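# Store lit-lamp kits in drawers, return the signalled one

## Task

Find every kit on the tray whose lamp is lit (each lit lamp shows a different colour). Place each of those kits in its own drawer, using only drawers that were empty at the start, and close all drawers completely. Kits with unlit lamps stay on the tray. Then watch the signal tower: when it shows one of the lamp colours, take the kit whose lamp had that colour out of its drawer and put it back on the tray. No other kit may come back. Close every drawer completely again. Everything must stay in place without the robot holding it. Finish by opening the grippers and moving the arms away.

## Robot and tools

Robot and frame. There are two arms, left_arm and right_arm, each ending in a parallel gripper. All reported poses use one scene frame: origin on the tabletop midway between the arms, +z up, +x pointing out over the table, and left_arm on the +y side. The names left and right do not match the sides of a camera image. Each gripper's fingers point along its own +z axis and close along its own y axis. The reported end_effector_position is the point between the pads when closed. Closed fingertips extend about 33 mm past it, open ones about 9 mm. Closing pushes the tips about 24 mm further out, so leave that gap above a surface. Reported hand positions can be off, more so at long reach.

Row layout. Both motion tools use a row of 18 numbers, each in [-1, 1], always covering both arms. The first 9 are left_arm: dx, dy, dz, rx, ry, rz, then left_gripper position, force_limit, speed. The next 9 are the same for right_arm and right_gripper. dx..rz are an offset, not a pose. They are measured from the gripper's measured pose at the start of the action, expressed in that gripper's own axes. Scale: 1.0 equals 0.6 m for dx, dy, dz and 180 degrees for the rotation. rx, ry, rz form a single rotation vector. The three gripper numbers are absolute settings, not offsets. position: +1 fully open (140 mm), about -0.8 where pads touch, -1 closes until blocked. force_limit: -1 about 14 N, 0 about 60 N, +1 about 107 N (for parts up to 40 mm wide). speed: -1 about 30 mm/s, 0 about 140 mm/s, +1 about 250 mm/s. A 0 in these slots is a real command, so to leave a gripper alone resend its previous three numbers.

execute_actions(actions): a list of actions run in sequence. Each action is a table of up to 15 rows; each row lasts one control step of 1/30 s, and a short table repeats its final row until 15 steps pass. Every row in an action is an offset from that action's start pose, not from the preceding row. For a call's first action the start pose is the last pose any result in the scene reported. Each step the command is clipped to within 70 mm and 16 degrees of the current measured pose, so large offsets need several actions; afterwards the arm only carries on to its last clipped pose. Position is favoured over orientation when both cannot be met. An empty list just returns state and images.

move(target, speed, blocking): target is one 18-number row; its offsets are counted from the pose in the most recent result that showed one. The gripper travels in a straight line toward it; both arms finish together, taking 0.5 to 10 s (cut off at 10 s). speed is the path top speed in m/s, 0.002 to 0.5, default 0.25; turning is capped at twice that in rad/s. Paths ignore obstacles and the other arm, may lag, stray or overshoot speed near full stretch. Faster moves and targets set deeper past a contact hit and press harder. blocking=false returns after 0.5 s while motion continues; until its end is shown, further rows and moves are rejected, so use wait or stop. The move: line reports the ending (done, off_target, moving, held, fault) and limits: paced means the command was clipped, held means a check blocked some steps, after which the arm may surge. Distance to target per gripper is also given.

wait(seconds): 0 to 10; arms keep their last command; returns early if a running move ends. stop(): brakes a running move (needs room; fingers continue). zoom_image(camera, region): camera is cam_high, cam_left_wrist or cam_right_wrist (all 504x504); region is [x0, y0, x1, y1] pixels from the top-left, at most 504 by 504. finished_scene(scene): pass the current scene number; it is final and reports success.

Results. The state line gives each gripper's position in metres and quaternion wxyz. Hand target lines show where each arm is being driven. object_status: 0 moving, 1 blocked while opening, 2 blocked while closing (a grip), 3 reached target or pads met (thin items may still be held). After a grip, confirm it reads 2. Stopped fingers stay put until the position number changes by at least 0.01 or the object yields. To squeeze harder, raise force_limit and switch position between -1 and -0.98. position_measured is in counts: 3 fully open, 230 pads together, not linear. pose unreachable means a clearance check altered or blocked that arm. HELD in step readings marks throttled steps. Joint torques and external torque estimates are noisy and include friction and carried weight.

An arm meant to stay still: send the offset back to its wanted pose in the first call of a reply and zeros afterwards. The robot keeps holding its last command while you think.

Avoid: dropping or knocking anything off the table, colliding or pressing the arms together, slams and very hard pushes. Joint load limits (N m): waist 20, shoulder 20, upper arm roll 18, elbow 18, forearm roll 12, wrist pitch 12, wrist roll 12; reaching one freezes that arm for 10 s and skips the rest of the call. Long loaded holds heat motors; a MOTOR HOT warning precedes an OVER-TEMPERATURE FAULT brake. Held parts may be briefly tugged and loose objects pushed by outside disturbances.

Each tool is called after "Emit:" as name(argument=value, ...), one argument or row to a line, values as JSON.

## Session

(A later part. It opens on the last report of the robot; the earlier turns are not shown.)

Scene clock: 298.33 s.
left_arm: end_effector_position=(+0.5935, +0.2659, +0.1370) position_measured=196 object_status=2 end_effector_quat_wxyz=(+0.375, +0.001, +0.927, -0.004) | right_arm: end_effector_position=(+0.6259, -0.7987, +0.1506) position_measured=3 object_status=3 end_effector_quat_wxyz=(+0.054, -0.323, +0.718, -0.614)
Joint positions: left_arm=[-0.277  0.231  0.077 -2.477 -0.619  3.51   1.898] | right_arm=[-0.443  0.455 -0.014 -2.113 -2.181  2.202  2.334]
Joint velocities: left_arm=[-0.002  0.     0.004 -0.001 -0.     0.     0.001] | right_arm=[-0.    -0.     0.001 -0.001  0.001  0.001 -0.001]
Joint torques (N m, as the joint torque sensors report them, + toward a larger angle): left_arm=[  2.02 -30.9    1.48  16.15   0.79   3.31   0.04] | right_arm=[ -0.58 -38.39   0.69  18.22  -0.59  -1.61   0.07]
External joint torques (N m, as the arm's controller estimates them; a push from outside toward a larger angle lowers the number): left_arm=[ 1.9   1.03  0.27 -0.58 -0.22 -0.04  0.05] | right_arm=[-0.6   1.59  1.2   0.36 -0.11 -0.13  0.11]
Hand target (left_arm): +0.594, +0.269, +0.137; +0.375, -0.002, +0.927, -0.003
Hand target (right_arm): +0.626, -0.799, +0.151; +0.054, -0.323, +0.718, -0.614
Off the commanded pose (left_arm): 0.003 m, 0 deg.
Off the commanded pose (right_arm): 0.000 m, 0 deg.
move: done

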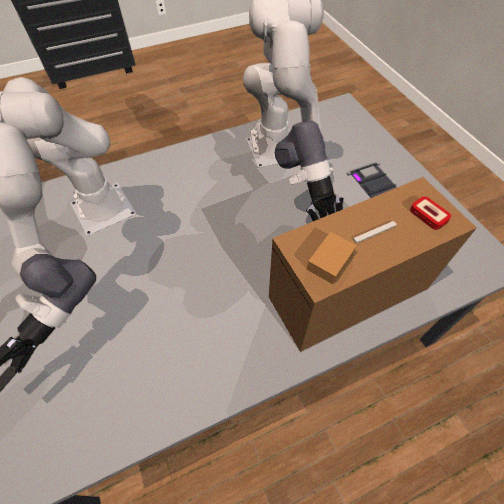

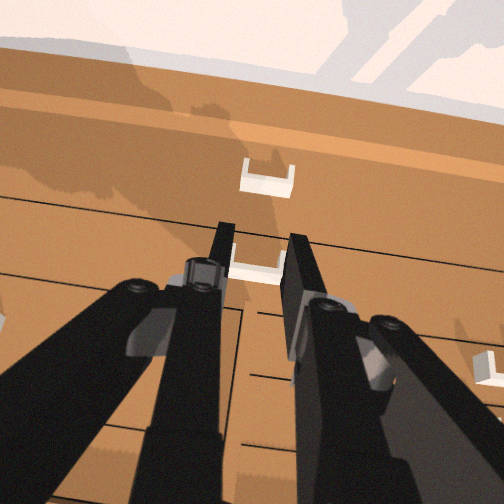

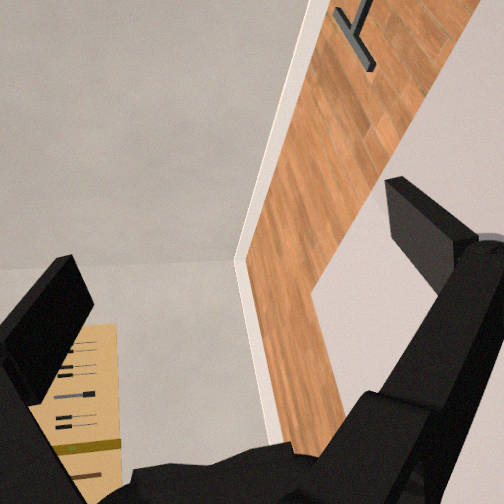

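Emit:
move(
  target=[0.138,-0.004,-0.133,0,0,0,-1,0,-0.5,0,0,0,0,0,0,1,0,0],
  speed=0.08,
)

Emit:
move(
  target=[0,0,0,0,0,0,-0.3,0,0,0,0,0,0,0,0,1,0,0],
)

Emit:
move(
  target=[-0.08,0,-0.16,0,0.15,0,-0.3,0,0,0,0,0,0,0,0,1,0,0],
)

Scene clock: 302.17 s.
left_arm: end_effector_position=(+0.4812, +0.2619, +0.1377) position_measured=196 object_status=2 end_effector_quat_wxyz=(+0.376, +0.004, +0.927, -0.004) | right_arm: end_effector_position=(+0.6259, -0.7987, +0.1506) position_measured=3 object_status=3 end_effector_quat_wxyz=(+0.054, -0.323, +0.718, -0.614)
Joint positions: left_arm=[-0.323  0.015 -0.003 -2.816 -0.672  3.647  1.841] | right_arm=[-0.443  0.455 -0.014 -2.113 -2.181  2.202  2.334]
Joint velocities: left_arm=[ 0.001 -0.001 -0.006 -0.003 -0.006  0.006 -0.009] | right_arm=[ 0.001 -0.001 -0.001  0.002  0.    -0.     0.001]
Joint torques (N m, as the joint torque sensors report them, + toward a larger angle): left_arm=[ -0.85 -23.13  -1.39  11.67  -0.56   3.64  -0.03] | right_arm=[ -0.46 -38.64   0.64  18.39  -0.57  -1.59   0.08]
External joint torques (N m, as the arm's controller estimates them; a push from outside toward a larger angle lowers the number): left_arm=[-0.89 -0.5  -1.46 -2.73 -1.39  0.26 -0.01] | right_arm=[-0.39  1.36  1.24  0.51 -0.08 -0.1   0.12]
Hand target (left_arm): +0.479, +0.262, +0.137; +0.375, +0.001, +0.927, -0.004
Hand target (right_arm): +0.626, -0.799, +0.151; +0.054, -0.323, +0.718, -0.614
Off the commanded pose (left_arm): 0.003 m, 0 deg.
Off the commanded pose (right_arm): 0.000 m, 0 deg.
move: done

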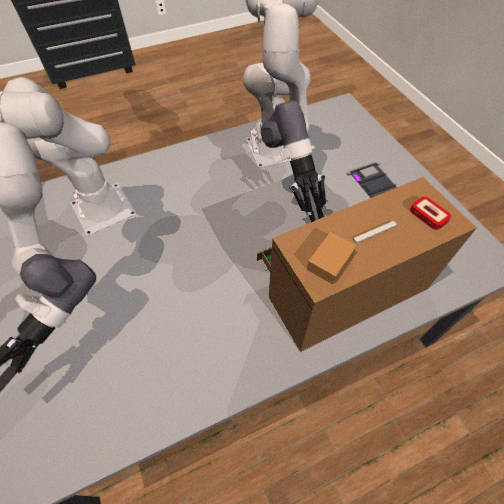

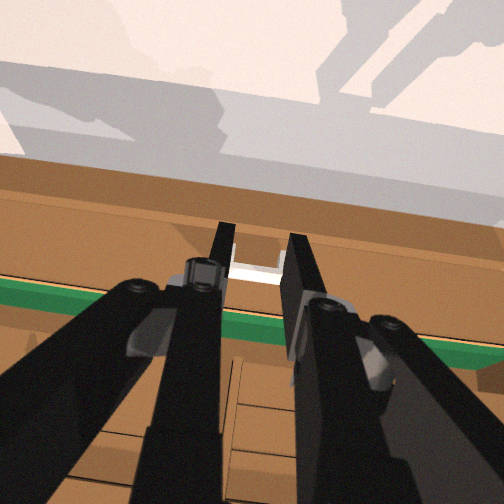

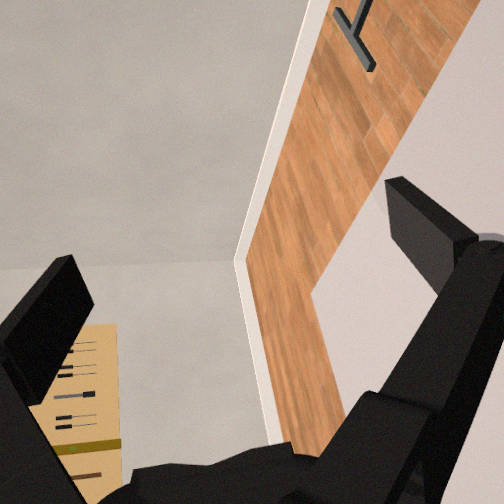

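Scene clock: 302.67 s.
left_arm: end_effector_position=(+0.4811, +0.2619, +0.1376) position_measured=167 object_status=3 end_effector_quat_wxyz=(+0.376, +0.004, +0.927, -0.004) | right_arm: end_effector_position=(+0.6259, -0.7987, +0.1506) position_measured=3 object_status=3 end_effector_quat_wxyz=(+0.054, -0.323, +0.718, -0.614)
Joint positions: left_arm=[-0.323  0.015 -0.003 -2.816 -0.672  3.646  1.841] | right_arm=[-0.443  0.455 -0.014 -2.113 -2.181  2.202  2.334]
Joint velocities: left_arm=[ 0.     0.    -0.001  0.     0.001  0.    -0.   ] | right_arm=[-0.     0.    -0.001 -0.001  0.001 -0.     0.002]
Joint torques (N m, as the joint torque sensors report them, + toward a larger angle): left_arm=[  0.12 -22.01  -0.7   13.92   0.73   3.39   0.1 ] | right_arm=[ -0.53 -38.63   0.46  18.46  -0.57  -1.58   0.03]
External joint torques (N m, as the arm's controller estimates them; a push from outside toward a larger angle lowers the number): left_arm=[ 0.13  0.62 -0.73 -0.42 -0.11  0.02  0.12] | right_arm=[-0.36  1.19  1.14  0.71 -0.1  -0.09  0.07]
Hand target (left_arm): +0.481, +0.262, +0.138; +0.376, +0.004, +0.927, -0.004
Hand target (right_arm): +0.626, -0.799, +0.151; +0.054, -0.323, +0.718, -0.614
Off the commanded pose (left_arm): 0.000 m, 0 deg.
Off the commanded pose (right_arm): 0.000 m, 0 deg.
move: done

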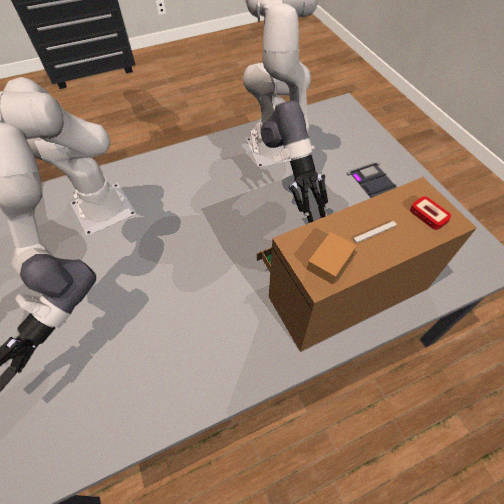

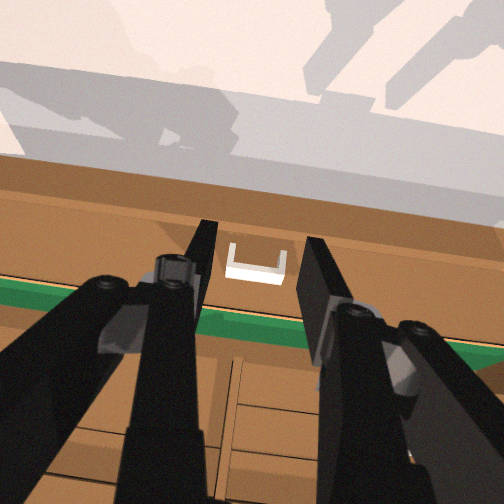

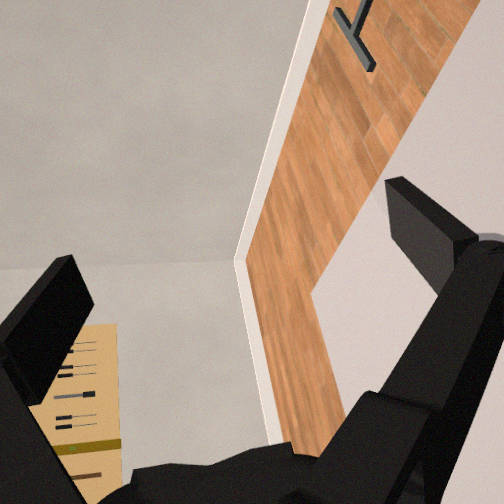

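Scene clock: 304.93 s.
left_arm: end_effector_position=(+0.4456, +0.2687, +0.2400) position_measured=167 object_status=3 end_effector_quat_wxyz=(+0.147, +0.007, +0.989, +0.006) | right_arm: end_effector_position=(+0.6259, -0.7987, +0.1506) position_measured=3 object_status=3 end_effector_quat_wxyz=(+0.054, -0.323, +0.718, -0.614)
Joint positions: left_arm=[ 0.703 -0.486 -0.763 -2.479 -0.389  2.377  1.651] | right_arm=[-0.443  0.455 -0.014 -2.113 -2.181  2.202  2.334]
Joint velocities: left_arm=[-0.    -0.001 -0.001 -0.001 -0.    -0.01  -0.029] | right_arm=[-0.001 -0.     0.002 -0.001 -0.     0.     0.001]
Joint torques (N m, as the joint torque sensors report them, + toward a larger angle): left_arm=[  1.99 -10.8    7.25  23.43   0.23   2.6   -0.24] | right_arm=[ -0.47 -38.28   0.83  18.34  -0.57  -1.59   0.05]
External joint torques (N m, as the arm's controller estimates them; a push from outside toward a larger angle lowers the number): left_arm=[ 2.02 -1.45 -1.2   0.87 -0.49 -0.4  -0.23] | right_arm=[-0.68  1.73  1.18  0.47 -0.09 -0.13  0.09]
Hand target (left_arm): +0.446, +0.268, +0.241; +0.146, +0.001, +0.989, +0.005
Hand target (right_arm): +0.626, -0.799, +0.151; +0.054, -0.323, +0.718, -0.614
Off the commanded pose (left_arm): 0.007 m, 1 deg.
Off the commanded pose (right_arm): 0.000 m, 0 deg.
move: off_target (left_arm); limits=paced

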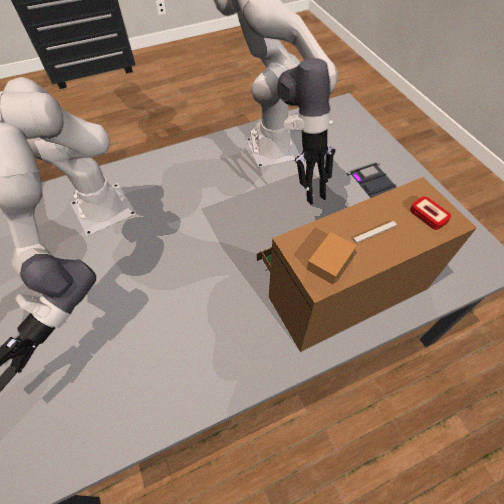

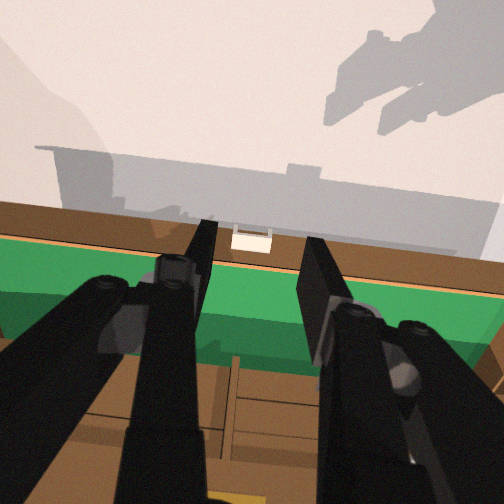

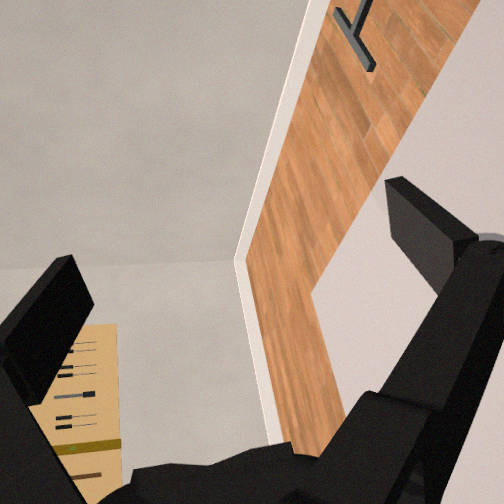

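Emit:
move(
  target=[0.012,0.658,0.215,0,0.094,0,0.1,0,0,0,0,0,0,0,0,1,0,0],
  speed=0.4,
)

Scene clock: 308.73 s.
left_arm: end_effector_position=(+0.4808, +0.6694, +0.1184) position_measured=117 object_status=3 end_effector_quat_wxyz=(+0.004, -0.003, +1.000, +0.005) | right_arm: end_effector_position=(+0.6259, -0.7987, +0.1506) position_measured=3 object_status=3 end_effector_quat_wxyz=(+0.054, -0.323, +0.718, -0.614)
Joint positions: left_arm=[ 1.045  0.326 -0.427 -1.942  0.177  2.245  1.959] | right_arm=[-0.443  0.455 -0.014 -2.113 -2.181  2.202  2.334]
Joint velocities: left_arm=[-0.     0.001 -0.001  0.001  0.002 -0.012  0.013] | right_arm=[ 0.    -0.001 -0.001 -0.002  0.001 -0.     0.002]
Joint torques (N m, as the joint torque sensors report them, + toward a larger angle): left_arm=[ -0.83 -35.85  -5.32  23.25   1.59   2.06   0.29] | right_arm=[ -0.48 -38.66   0.61  18.36  -0.57  -1.58   0.07]
External joint torques (N m, as the arm's controller estimates them; a push from outside toward a larger angle lowers the number): left_arm=[-0.65  2.71 -1.11  0.68  0.92 -0.39  0.29] | right_arm=[-0.47  1.26  1.16  0.59 -0.1  -0.11  0.11]
Hand target (left_arm): +0.481, +0.668, +0.118; +0.002, +0.004, +1.000, +0.005
Hand target (right_arm): +0.626, -0.799, +0.151; +0.054, -0.323, +0.718, -0.614
Off the commanded pose (left_arm): 0.005 m, 1 deg.
Off the commanded pose (right_arm): 0.000 m, 0 deg.
move: off_target (left_arm)

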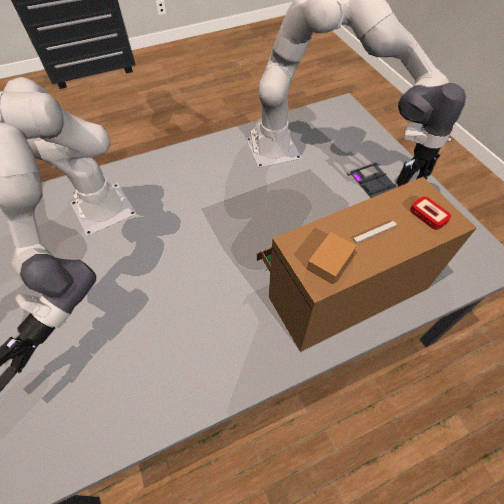

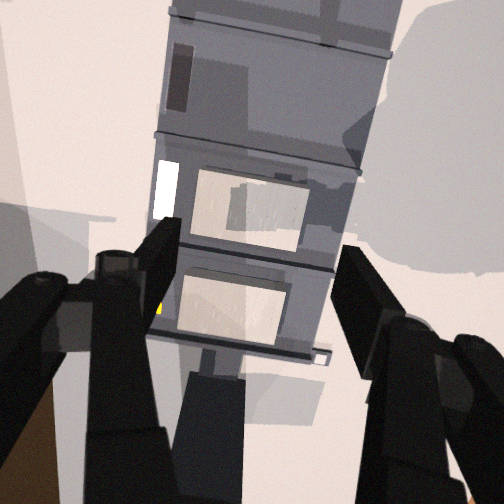

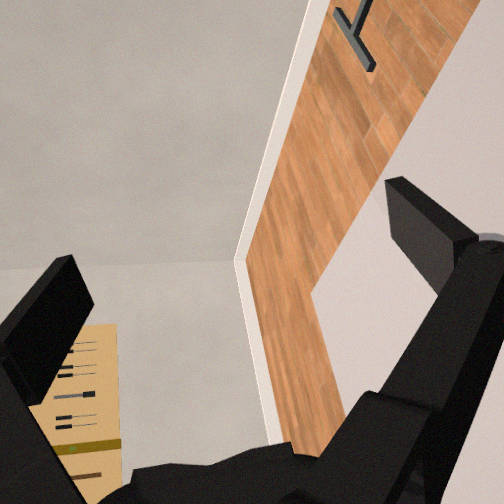

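Emit:
move(
  target=[0.004,-0.012,0.095,0,0,0.004,0.1,0,0,0,0,0,0,0,0,1,0,0],
  speed=0.12,
)

Emit:
move(
  target=[0,0,0.04,0,0,0,0.1,0,0,0,0,0,0,0,0,1,0,0],
  speed=0.05,
)

Emit:
move(
  target=[0,0,0,0,0,0,-1,0,-0.5,0,0,0,0,0,0,1,0,0],
)

Emit:
move(
  target=[0,0,-0.29,0,0,0,-1,0,-0.5,0,0,0,0,0,0,1,0,0],
)

Scene clock: 312.67 s.
left_arm: end_effector_position=(+0.4790, +0.6615, +0.0614) position_measured=117 object_status=3 end_effector_quat_wxyz=(+0.003, +0.005, +1.000, +0.002) | right_arm: end_effector_position=(+0.6259, -0.7987, +0.1506) position_measured=3 object_status=3 end_effector_quat_wxyz=(+0.054, -0.323, +0.718, -0.614)
Joint positions: left_arm=[ 1.023  0.406 -0.405 -1.991  0.224  2.363  1.936] | right_arm=[-0.443  0.455 -0.014 -2.113 -2.181  2.202  2.334]
Joint velocities: left_arm=[-0.002 -0.001  0.004  0.     0.002  0.012 -0.01 ] | right_arm=[ 0.001  0.001 -0.001  0.    -0.001 -0.001  0.   ]
Joint torques (N m, as the joint torque sensors report them, + toward a larger angle): left_arm=[ -0.9  -38.15  -4.23  20.14   1.59   2.69  -0.04] | right_arm=[ -0.42 -38.54   0.53  18.24  -0.57  -1.6    0.09]
External joint torques (N m, as the arm's controller estimates them; a push from outside toward a larger angle lowers the number): left_arm=[-0.96  1.77  0.46 -1.21  0.99  0.25 -0.04] | right_arm=[-0.48  1.32  1.01  0.43 -0.1  -0.12  0.13]
Hand target (left_arm): +0.480, +0.662, +0.061; +0.004, +0.004, +1.000, +0.004
Hand target (right_arm): +0.626, -0.799, +0.151; +0.054, -0.323, +0.718, -0.614
Off the commanded pose (left_arm): 0.001 m, 0 deg.
Off the commanded pose (right_arm): 0.000 m, 0 deg.
move: done

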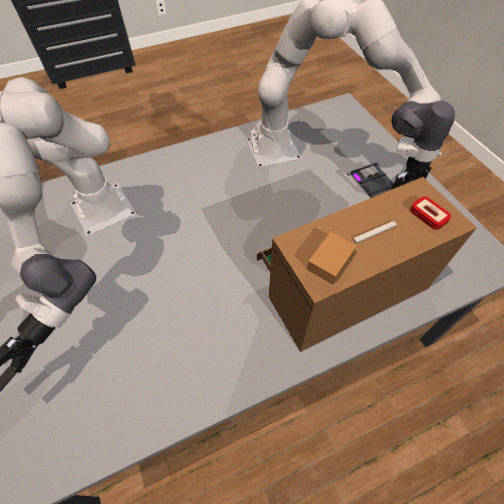

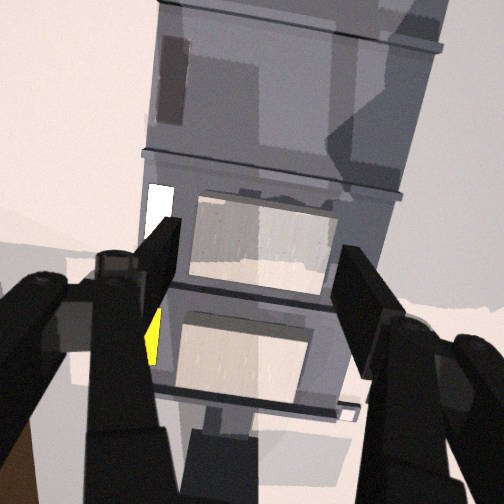

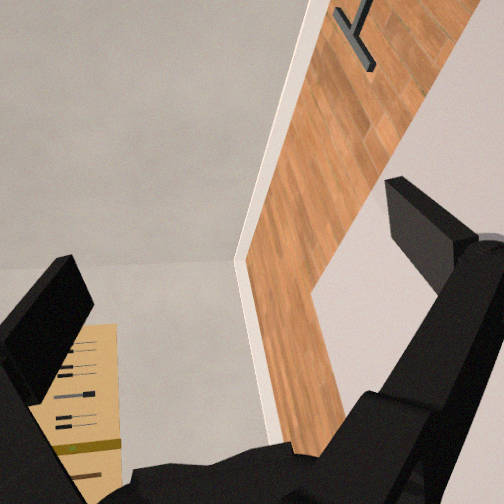

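Scene clock: 313.47 s.
left_arm: end_effector_position=(+0.4789, +0.6613, +0.0383) position_measured=117 object_status=3 end_effector_quat_wxyz=(+0.003, +0.006, +1.000, +0.000) | right_arm: end_effector_position=(+0.6259, -0.7987, +0.1506) position_measured=3 object_status=3 end_effector_quat_wxyz=(+0.054, -0.323, +0.718, -0.614)
Joint positions: left_arm=[ 1.012  0.449 -0.39  -1.994  0.243  2.403  1.926] | right_arm=[-0.443  0.455 -0.014 -2.113 -2.181  2.202  2.334]
Joint velocities: left_arm=[-0.004  0.002  0.003  0.001  0.001  0.014 -0.005] | right_arm=[-0.001 -0.001 -0.     0.001 -0.    -0.     0.   ]
Joint torques (N m, as the joint torque sensors report them, + toward a larger angle): left_arm=[ -1.   -38.95  -4.06  19.15   1.54   2.81  -0.04] | right_arm=[ -0.44 -38.73   0.46  18.33  -0.58  -1.58   0.07]
External joint torques (N m, as the arm's controller estimates them; a push from outside toward a larger angle lowers the number): left_arm=[-1.19  1.65  0.79 -1.58  0.97  0.39 -0.04] | right_arm=[-0.45  1.37  0.99  0.39 -0.1  -0.09  0.11]
Hand target (left_arm): +0.479, +0.661, +0.037; +0.004, +0.005, +1.000, +0.002
Hand target (right_arm): +0.626, -0.799, +0.151; +0.054, -0.323, +0.718, -0.614
Off the commanded pose (left_arm): 0.001 m, 0 deg.
Off the commanded pose (right_arm): 0.000 m, 0 deg.
move: done

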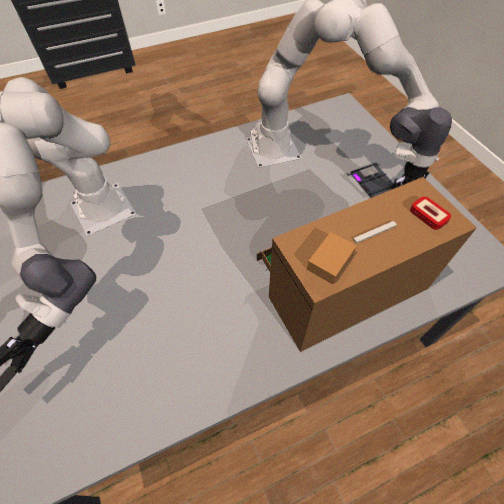

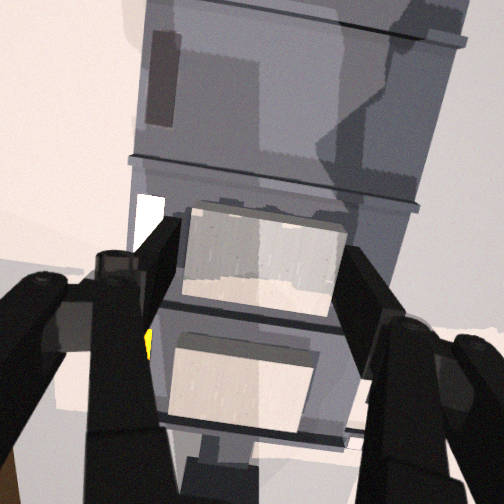

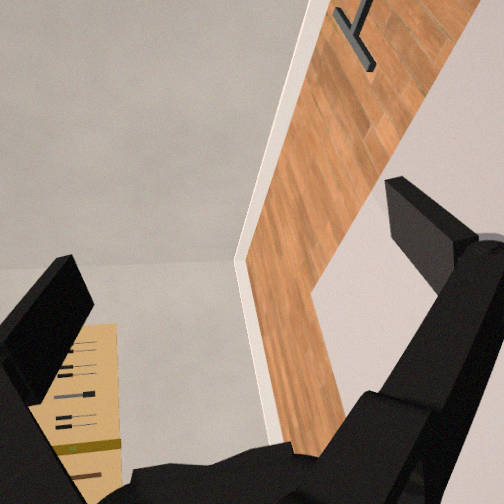

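Scene clock: 313.97 s.
left_arm: end_effector_position=(+0.4791, +0.6615, +0.0388) position_measured=132 object_status=2 end_effector_quat_wxyz=(+0.003, +0.006, +1.000, +0.000) | right_arm: end_effector_position=(+0.6259, -0.7987, +0.1506) position_measured=3 object_status=3 end_effector_quat_wxyz=(+0.054, -0.323, +0.718, -0.614)
Joint positions: left_arm=[ 1.012  0.448 -0.39  -1.994  0.243  2.403  1.926] | right_arm=[-0.443  0.455 -0.014 -2.113 -2.181  2.202  2.334]
Joint velocities: left_arm=[ 0.    -0.002  0.001  0.    -0.     0.001 -0.001] | right_arm=[ 0.001  0.001 -0.001  0.002 -0.001  0.    -0.001]
Joint torques (N m, as the joint torque sensors report them, + toward a larger angle): left_arm=[  0.49 -39.5   -5.22  19.58   0.42   2.39   0.08] | right_arm=[ -0.68 -38.57   0.67  18.18  -0.56  -1.6    0.05]
External joint torques (N m, as the arm's controller estimates them; a push from outside toward a larger angle lowers the number): left_arm=[ 0.34  1.15 -0.33 -1.2  -0.16 -0.04  0.08] | right_arm=[-0.66  1.4   1.23  0.29 -0.08 -0.11  0.09]
Hand target (left_arm): +0.479, +0.661, +0.038; +0.003, +0.006, +1.000, +0.000
Hand target (right_arm): +0.626, -0.799, +0.151; +0.054, -0.323, +0.718, -0.614
Off the commanded pose (left_arm): 0.000 m, 0 deg.
Off the commanded pose (right_arm): 0.000 m, 0 deg.
move: done

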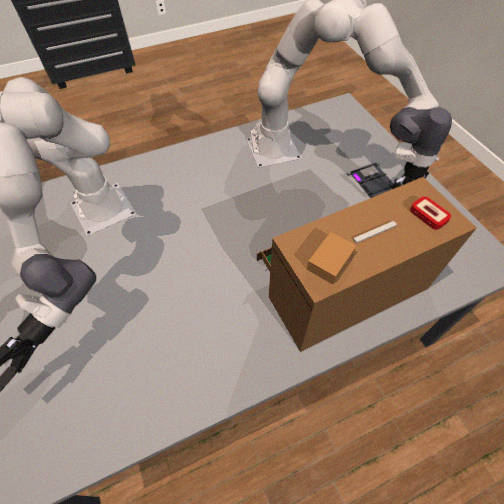

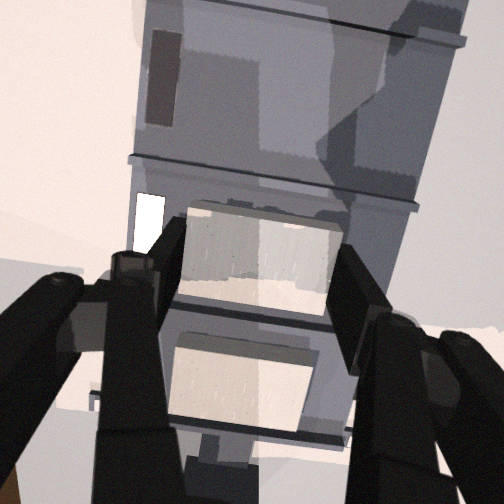

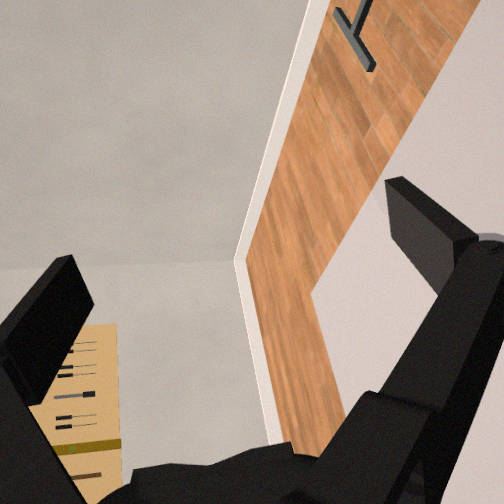

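Scene clock: 315.40 s.
left_arm: end_effector_position=(+0.4759, +0.6631, +0.2130) position_measured=132 object_status=2 end_effector_quat_wxyz=(+0.002, +0.003, +1.000, +0.004) | right_arm: end_effector_position=(+0.6259, -0.7987, +0.1506) position_measured=3 object_status=3 end_effector_quat_wxyz=(+0.054, -0.323, +0.718, -0.614)
Joint positions: left_arm=[ 1.058  0.197 -0.448 -1.857  0.102  2.039  2.015] | right_arm=[-0.443  0.455 -0.014 -2.113 -2.181  2.202  2.334]
Joint velocities: left_arm=[-0.    -0.001  0.     0.002 -0.001 -0.01   0.012] | right_arm=[ 0.001  0.001  0.     0.001 -0.    -0.    -0.   ]
Joint torques (N m, as the joint torque sensors report them, + toward a larger angle): left_arm=[  1.94 -33.79  -3.83  24.85  -0.35   2.04   0.16] | right_arm=[ -0.72 -38.55   0.63  18.38  -0.58  -1.61   0.05]
External joint torques (N m, as the arm's controller estimates them; a push from outside toward a larger angle lowers the number): left_arm=[ 1.97  1.92 -1.23  0.81 -1.12 -0.41  0.16] | right_arm=[-0.89  1.32  1.02  0.57 -0.1  -0.15  0.09]
Hand target (left_arm): +0.475, +0.663, +0.213; +0.002, +0.005, +1.000, +0.002
Hand target (right_arm): +0.626, -0.799, +0.151; +0.054, -0.323, +0.718, -0.614
Off the commanded pose (left_arm): 0.003 m, 1 deg.
Off the commanded pose (right_arm): 0.000 m, 0 deg.
move: done

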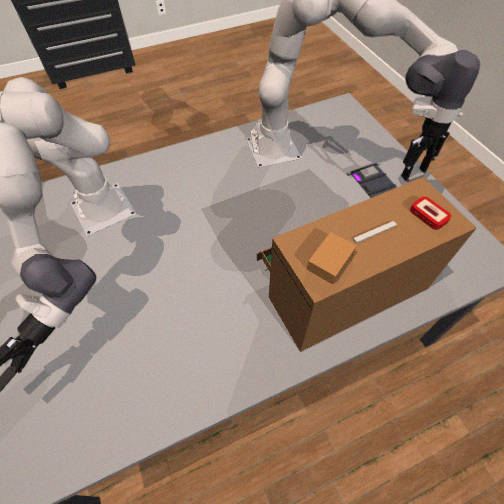

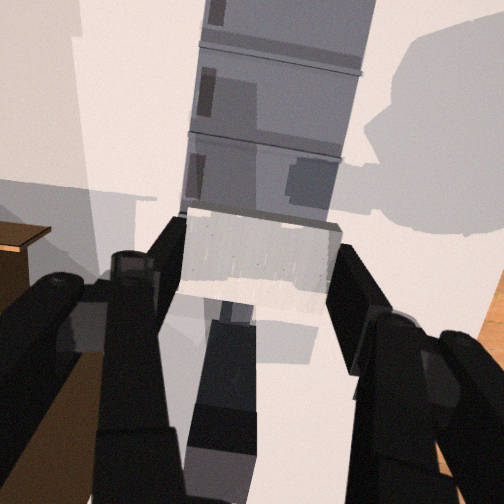

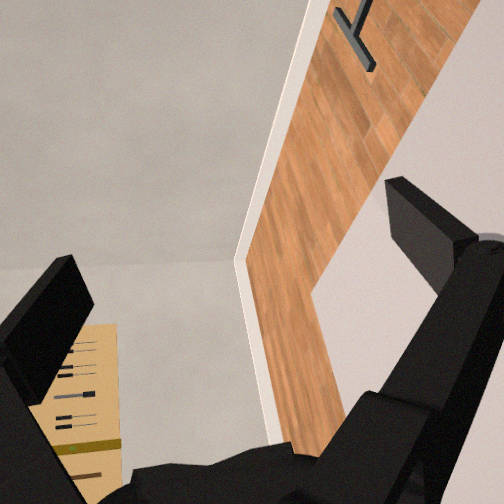

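Emit:
move(
  target=[-0.14,-0.6,0,0,0,0,-1,0,-0.5,0,0,0,0,0,0,1,0,0],
  speed=0.2,
)

Scene clock: 327.37 s.
left_arm: end_effector_position=(+0.5585, +0.3015, +0.2128) position_measured=132 object_status=2 end_effector_quat_wxyz=(+0.005, +0.008, +1.000, +0.004) | right_arm: end_effector_position=(+0.6259, -0.7987, +0.1506) position_measured=3 object_status=3 end_effector_quat_wxyz=(+0.054, -0.323, +0.718, -0.614)
Joint positions: left_arm=[ 0.582  0.247 -0.609 -1.818  0.166  2.025  1.368] | right_arm=[-0.443  0.455 -0.014 -2.113 -2.181  2.202  2.334]
Joint velocities: left_arm=[-0.003 -0.001  0.001  0.002  0.    -0.005 -0.032] | right_arm=[ 0.    -0.001 -0.001 -0.    -0.001  0.001  0.001]
Joint torques (N m, as the joint torque sensors report them, + toward a larger angle): left_arm=[ -1.98 -32.95  -3.24  25.13   1.71   1.99  -0.06] | right_arm=[ -0.65 -38.62   0.67  18.3   -0.59  -1.57   0.08]
External joint torques (N m, as the arm's controller estimates them; a push from outside toward a larger angle lowers the number): left_arm=[-2.02  1.91  1.08  1.17  0.96 -0.46 -0.06] | right_arm=[-0.67  1.38  1.18  0.44 -0.11 -0.09  0.12]
Hand target (left_arm): +0.559, +0.302, +0.213; +0.005, +0.002, +1.000, +0.006
Hand target (right_arm): +0.626, -0.799, +0.151; +0.054, -0.323, +0.718, -0.614
Off the commanded pose (left_arm): 0.003 m, 1 deg.
Off the commanded pose (right_arm): 0.000 m, 0 deg.
move: done

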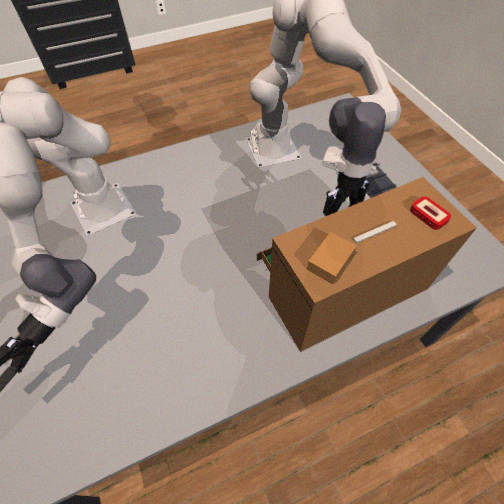

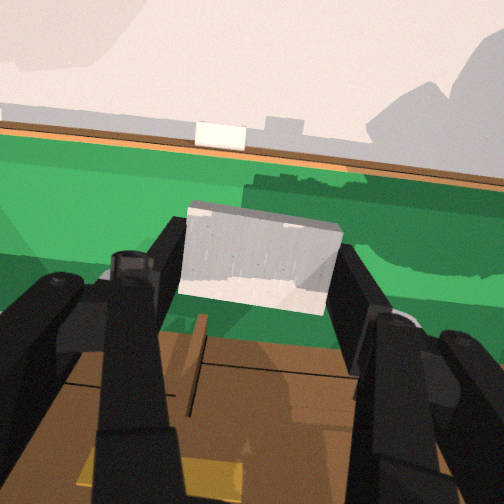

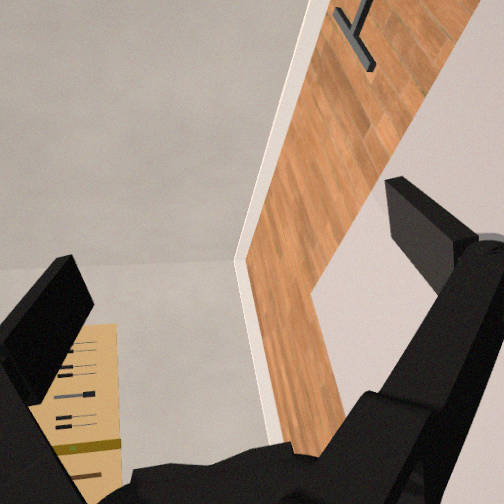

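Emit:
move(
  target=[0,0,0.1,0,0,0,-1,0,-0.5,0,0,0,0,0,0,1,0,0],
  speed=0.06,
)

Scene clock: 329.73 s.
left_arm: end_effector_position=(+0.5585, +0.3010, +0.1532) position_measured=132 object_status=2 end_effector_quat_wxyz=(+0.003, +0.009, +1.000, +0.002) | right_arm: end_effector_position=(+0.6259, -0.7987, +0.1506) position_measured=3 object_status=3 end_effector_quat_wxyz=(+0.054, -0.323, +0.718, -0.614)
Joint positions: left_arm=[ 0.574  0.316 -0.597 -1.891  0.215  2.15   1.338] | right_arm=[-0.443  0.455 -0.014 -2.113 -2.181  2.202  2.334]
Joint velocities: left_arm=[ 0.001 -0.001 -0.001  0.     0.003  0.011 -0.008] | right_arm=[-0.    -0.    -0.001  0.001 -0.     0.     0.   ]
Joint torques (N m, as the joint torque sensors report them, + toward a larger angle): left_arm=[ -1.98 -34.52  -5.47  21.48   1.76   3.01  -0.1 ] | right_arm=[ -0.65 -38.41   0.67  18.41  -0.57  -1.59   0.05]
External joint torques (N m, as the arm's controller estimates them; a push from outside toward a larger angle lowers the number): left_arm=[-2.04  1.71 -0.08 -1.58  1.07  0.58 -0.1 ] | right_arm=[-0.62  1.52  1.24  0.57 -0.09 -0.11  0.09]
Hand target (left_arm): +0.560, +0.301, +0.153; +0.005, +0.008, +1.000, +0.003
Hand target (right_arm): +0.626, -0.799, +0.151; +0.054, -0.323, +0.718, -0.614
Off the commanded pose (left_arm): 0.001 m, 0 deg.
Off the commanded pose (right_arm): 0.000 m, 0 deg.
move: done

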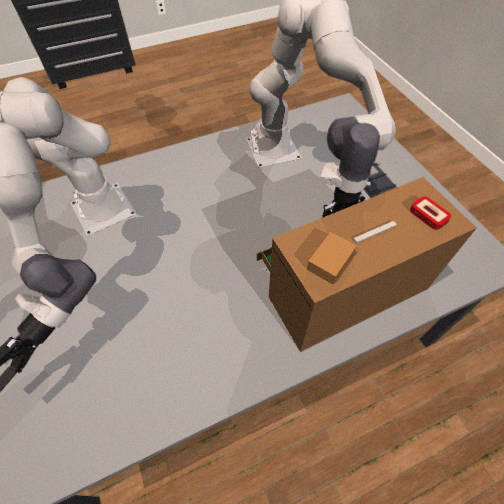

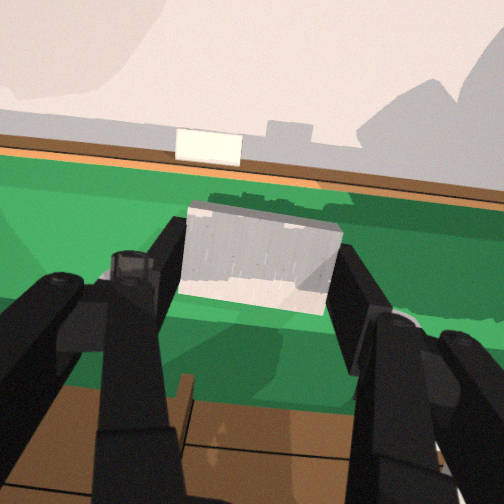

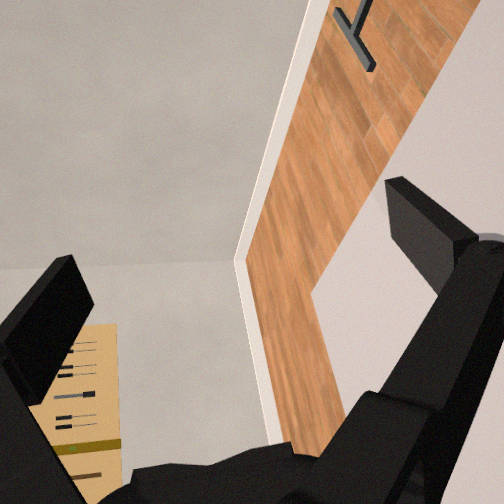

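Emit:
move(
  target=[0,0,0.022,0,0,0,-1,0,-0.5,0,0,0,0,0,0,1,0,0],
  speed=0.03,
)

Scene clock: 331.57 s.
left_arm: end_effector_position=(+0.5577, +0.3011, +0.1407) position_measured=132 object_status=2 end_effector_quat_wxyz=(+0.001, +0.010, +1.000, +0.000) | right_arm: end_effector_position=(+0.6259, -0.7987, +0.1506) position_measured=3 object_status=3 end_effector_quat_wxyz=(+0.054, -0.323, +0.718, -0.614)
Joint positions: left_arm=[ 0.574  0.334 -0.594 -1.902  0.225  2.172  1.334] | right_arm=[-0.443  0.455 -0.014 -2.113 -2.181  2.202  2.334]
Joint velocities: left_arm=[-0.     0.     0.     0.001  0.005  0.013 -0.004] | right_arm=[ 0.    -0.    -0.001  0.002 -0.001 -0.    -0.   ]
Joint torques (N m, as the joint torque sensors report them, + toward a larger angle): left_arm=[ -1.41 -34.82  -5.7   22.03   1.65   2.84  -0.1 ] | right_arm=[ -0.25 -38.58   0.58  18.34  -0.59  -1.57   0.05]
External joint torques (N m, as the arm's controller estimates them; a push from outside toward a larger angle lowers the number): left_arm=[-1.25  1.76  0.15 -0.79  0.98  0.41 -0.1 ] | right_arm=[-0.17  1.51  1.19  0.37 -0.11 -0.07  0.09]
Hand target (left_arm): +0.559, +0.301, +0.140; +0.003, +0.010, +1.000, +0.002
Hand target (right_arm): +0.626, -0.799, +0.151; +0.054, -0.323, +0.718, -0.614
Off the commanded pose (left_arm): 0.001 m, 0 deg.
Off the commanded pose (right_arm): 0.000 m, 0 deg.
move: done

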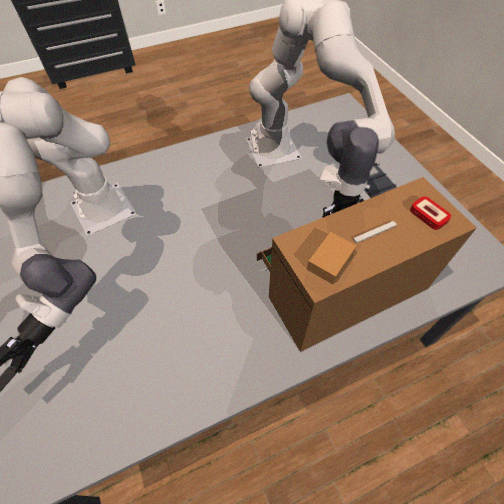

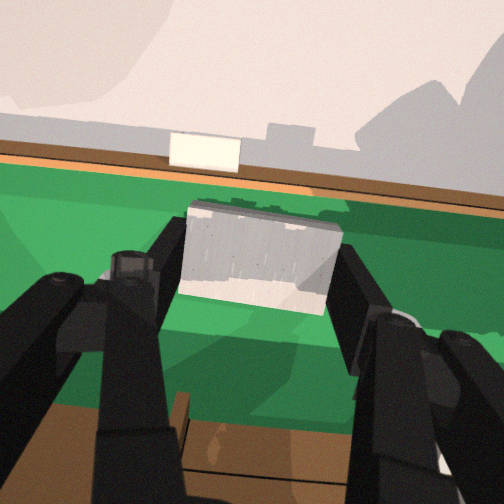

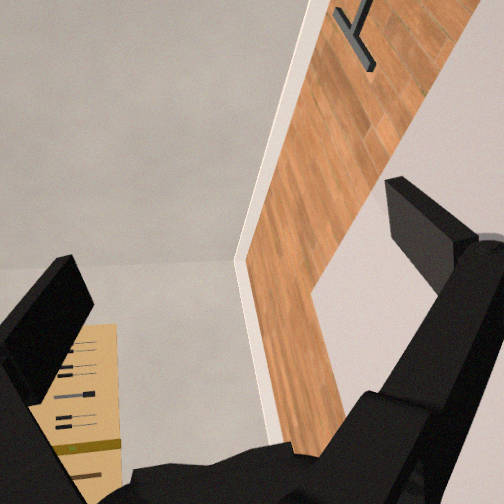

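Emit:
move(
  target=[0,0,0.014,0,0,0,-1,0,-0.5,0,0,0,0,0,0,1,0,0],
  speed=0.02,
)

Scene clock: 332.93 s.
left_arm: end_effector_position=(+0.5598, +0.3006, +0.1374) position_measured=132 object_status=2 end_effector_quat_wxyz=(+0.004, +0.010, +1.000, -0.001) | right_arm: end_effector_position=(+0.6259, -0.7987, +0.1506) position_measured=3 object_status=3 end_effector_quat_wxyz=(+0.054, -0.323, +0.718, -0.614)
Joint positions: left_arm=[ 0.574  0.34  -0.594 -1.904  0.23   2.185  1.332] | right_arm=[-0.443  0.455 -0.014 -2.113 -2.181  2.202  2.334]
Joint velocities: left_arm=[-0.002  0.002 -0.002 -0.001  0.003  0.009 -0.002] | right_arm=[ 0.     0.    -0.     0.001  0.    -0.    -0.   ]
Joint torques (N m, as the joint torque sensors report them, + toward a larger angle): left_arm=[ -0.43 -32.9   -4.54  19.55   1.66   2.75  -0.09] | right_arm=[ -0.4  -38.71   0.74  18.6   -0.56  -1.57   0.03]
External joint torques (N m, as the arm's controller estimates them; a push from outside toward a larger angle lowers the number): left_arm=[-0.23  3.68  1.43 -3.13  1.    0.31 -0.09] | right_arm=[-0.47  1.3   1.21  0.69 -0.08 -0.09  0.07]
Hand target (left_arm): +0.558, +0.301, +0.132; +0.001, +0.010, +1.000, +0.000
Hand target (right_arm): +0.626, -0.799, +0.151; +0.054, -0.323, +0.718, -0.614
Off the commanded pose (left_arm): 0.006 m, 0 deg.
Off the commanded pose (right_arm): 0.000 m, 0 deg.
move: off_target (left_arm)

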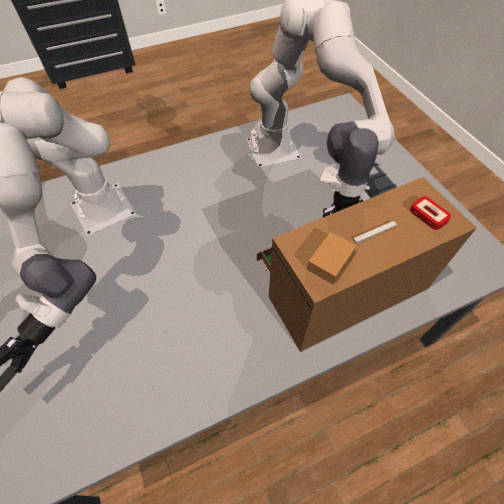

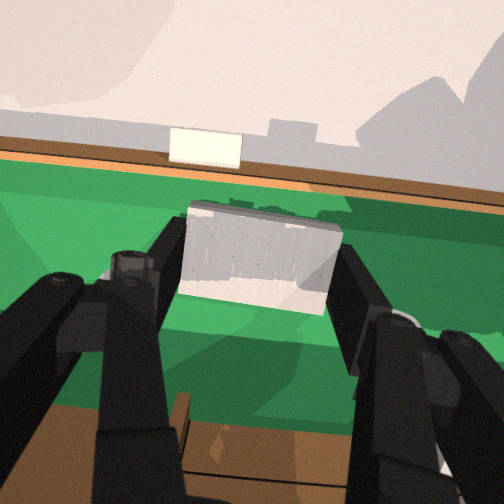

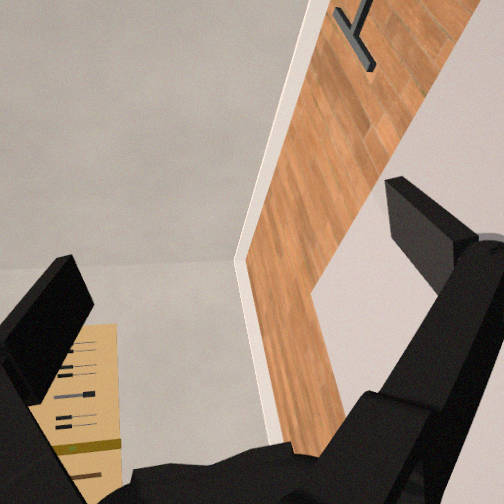

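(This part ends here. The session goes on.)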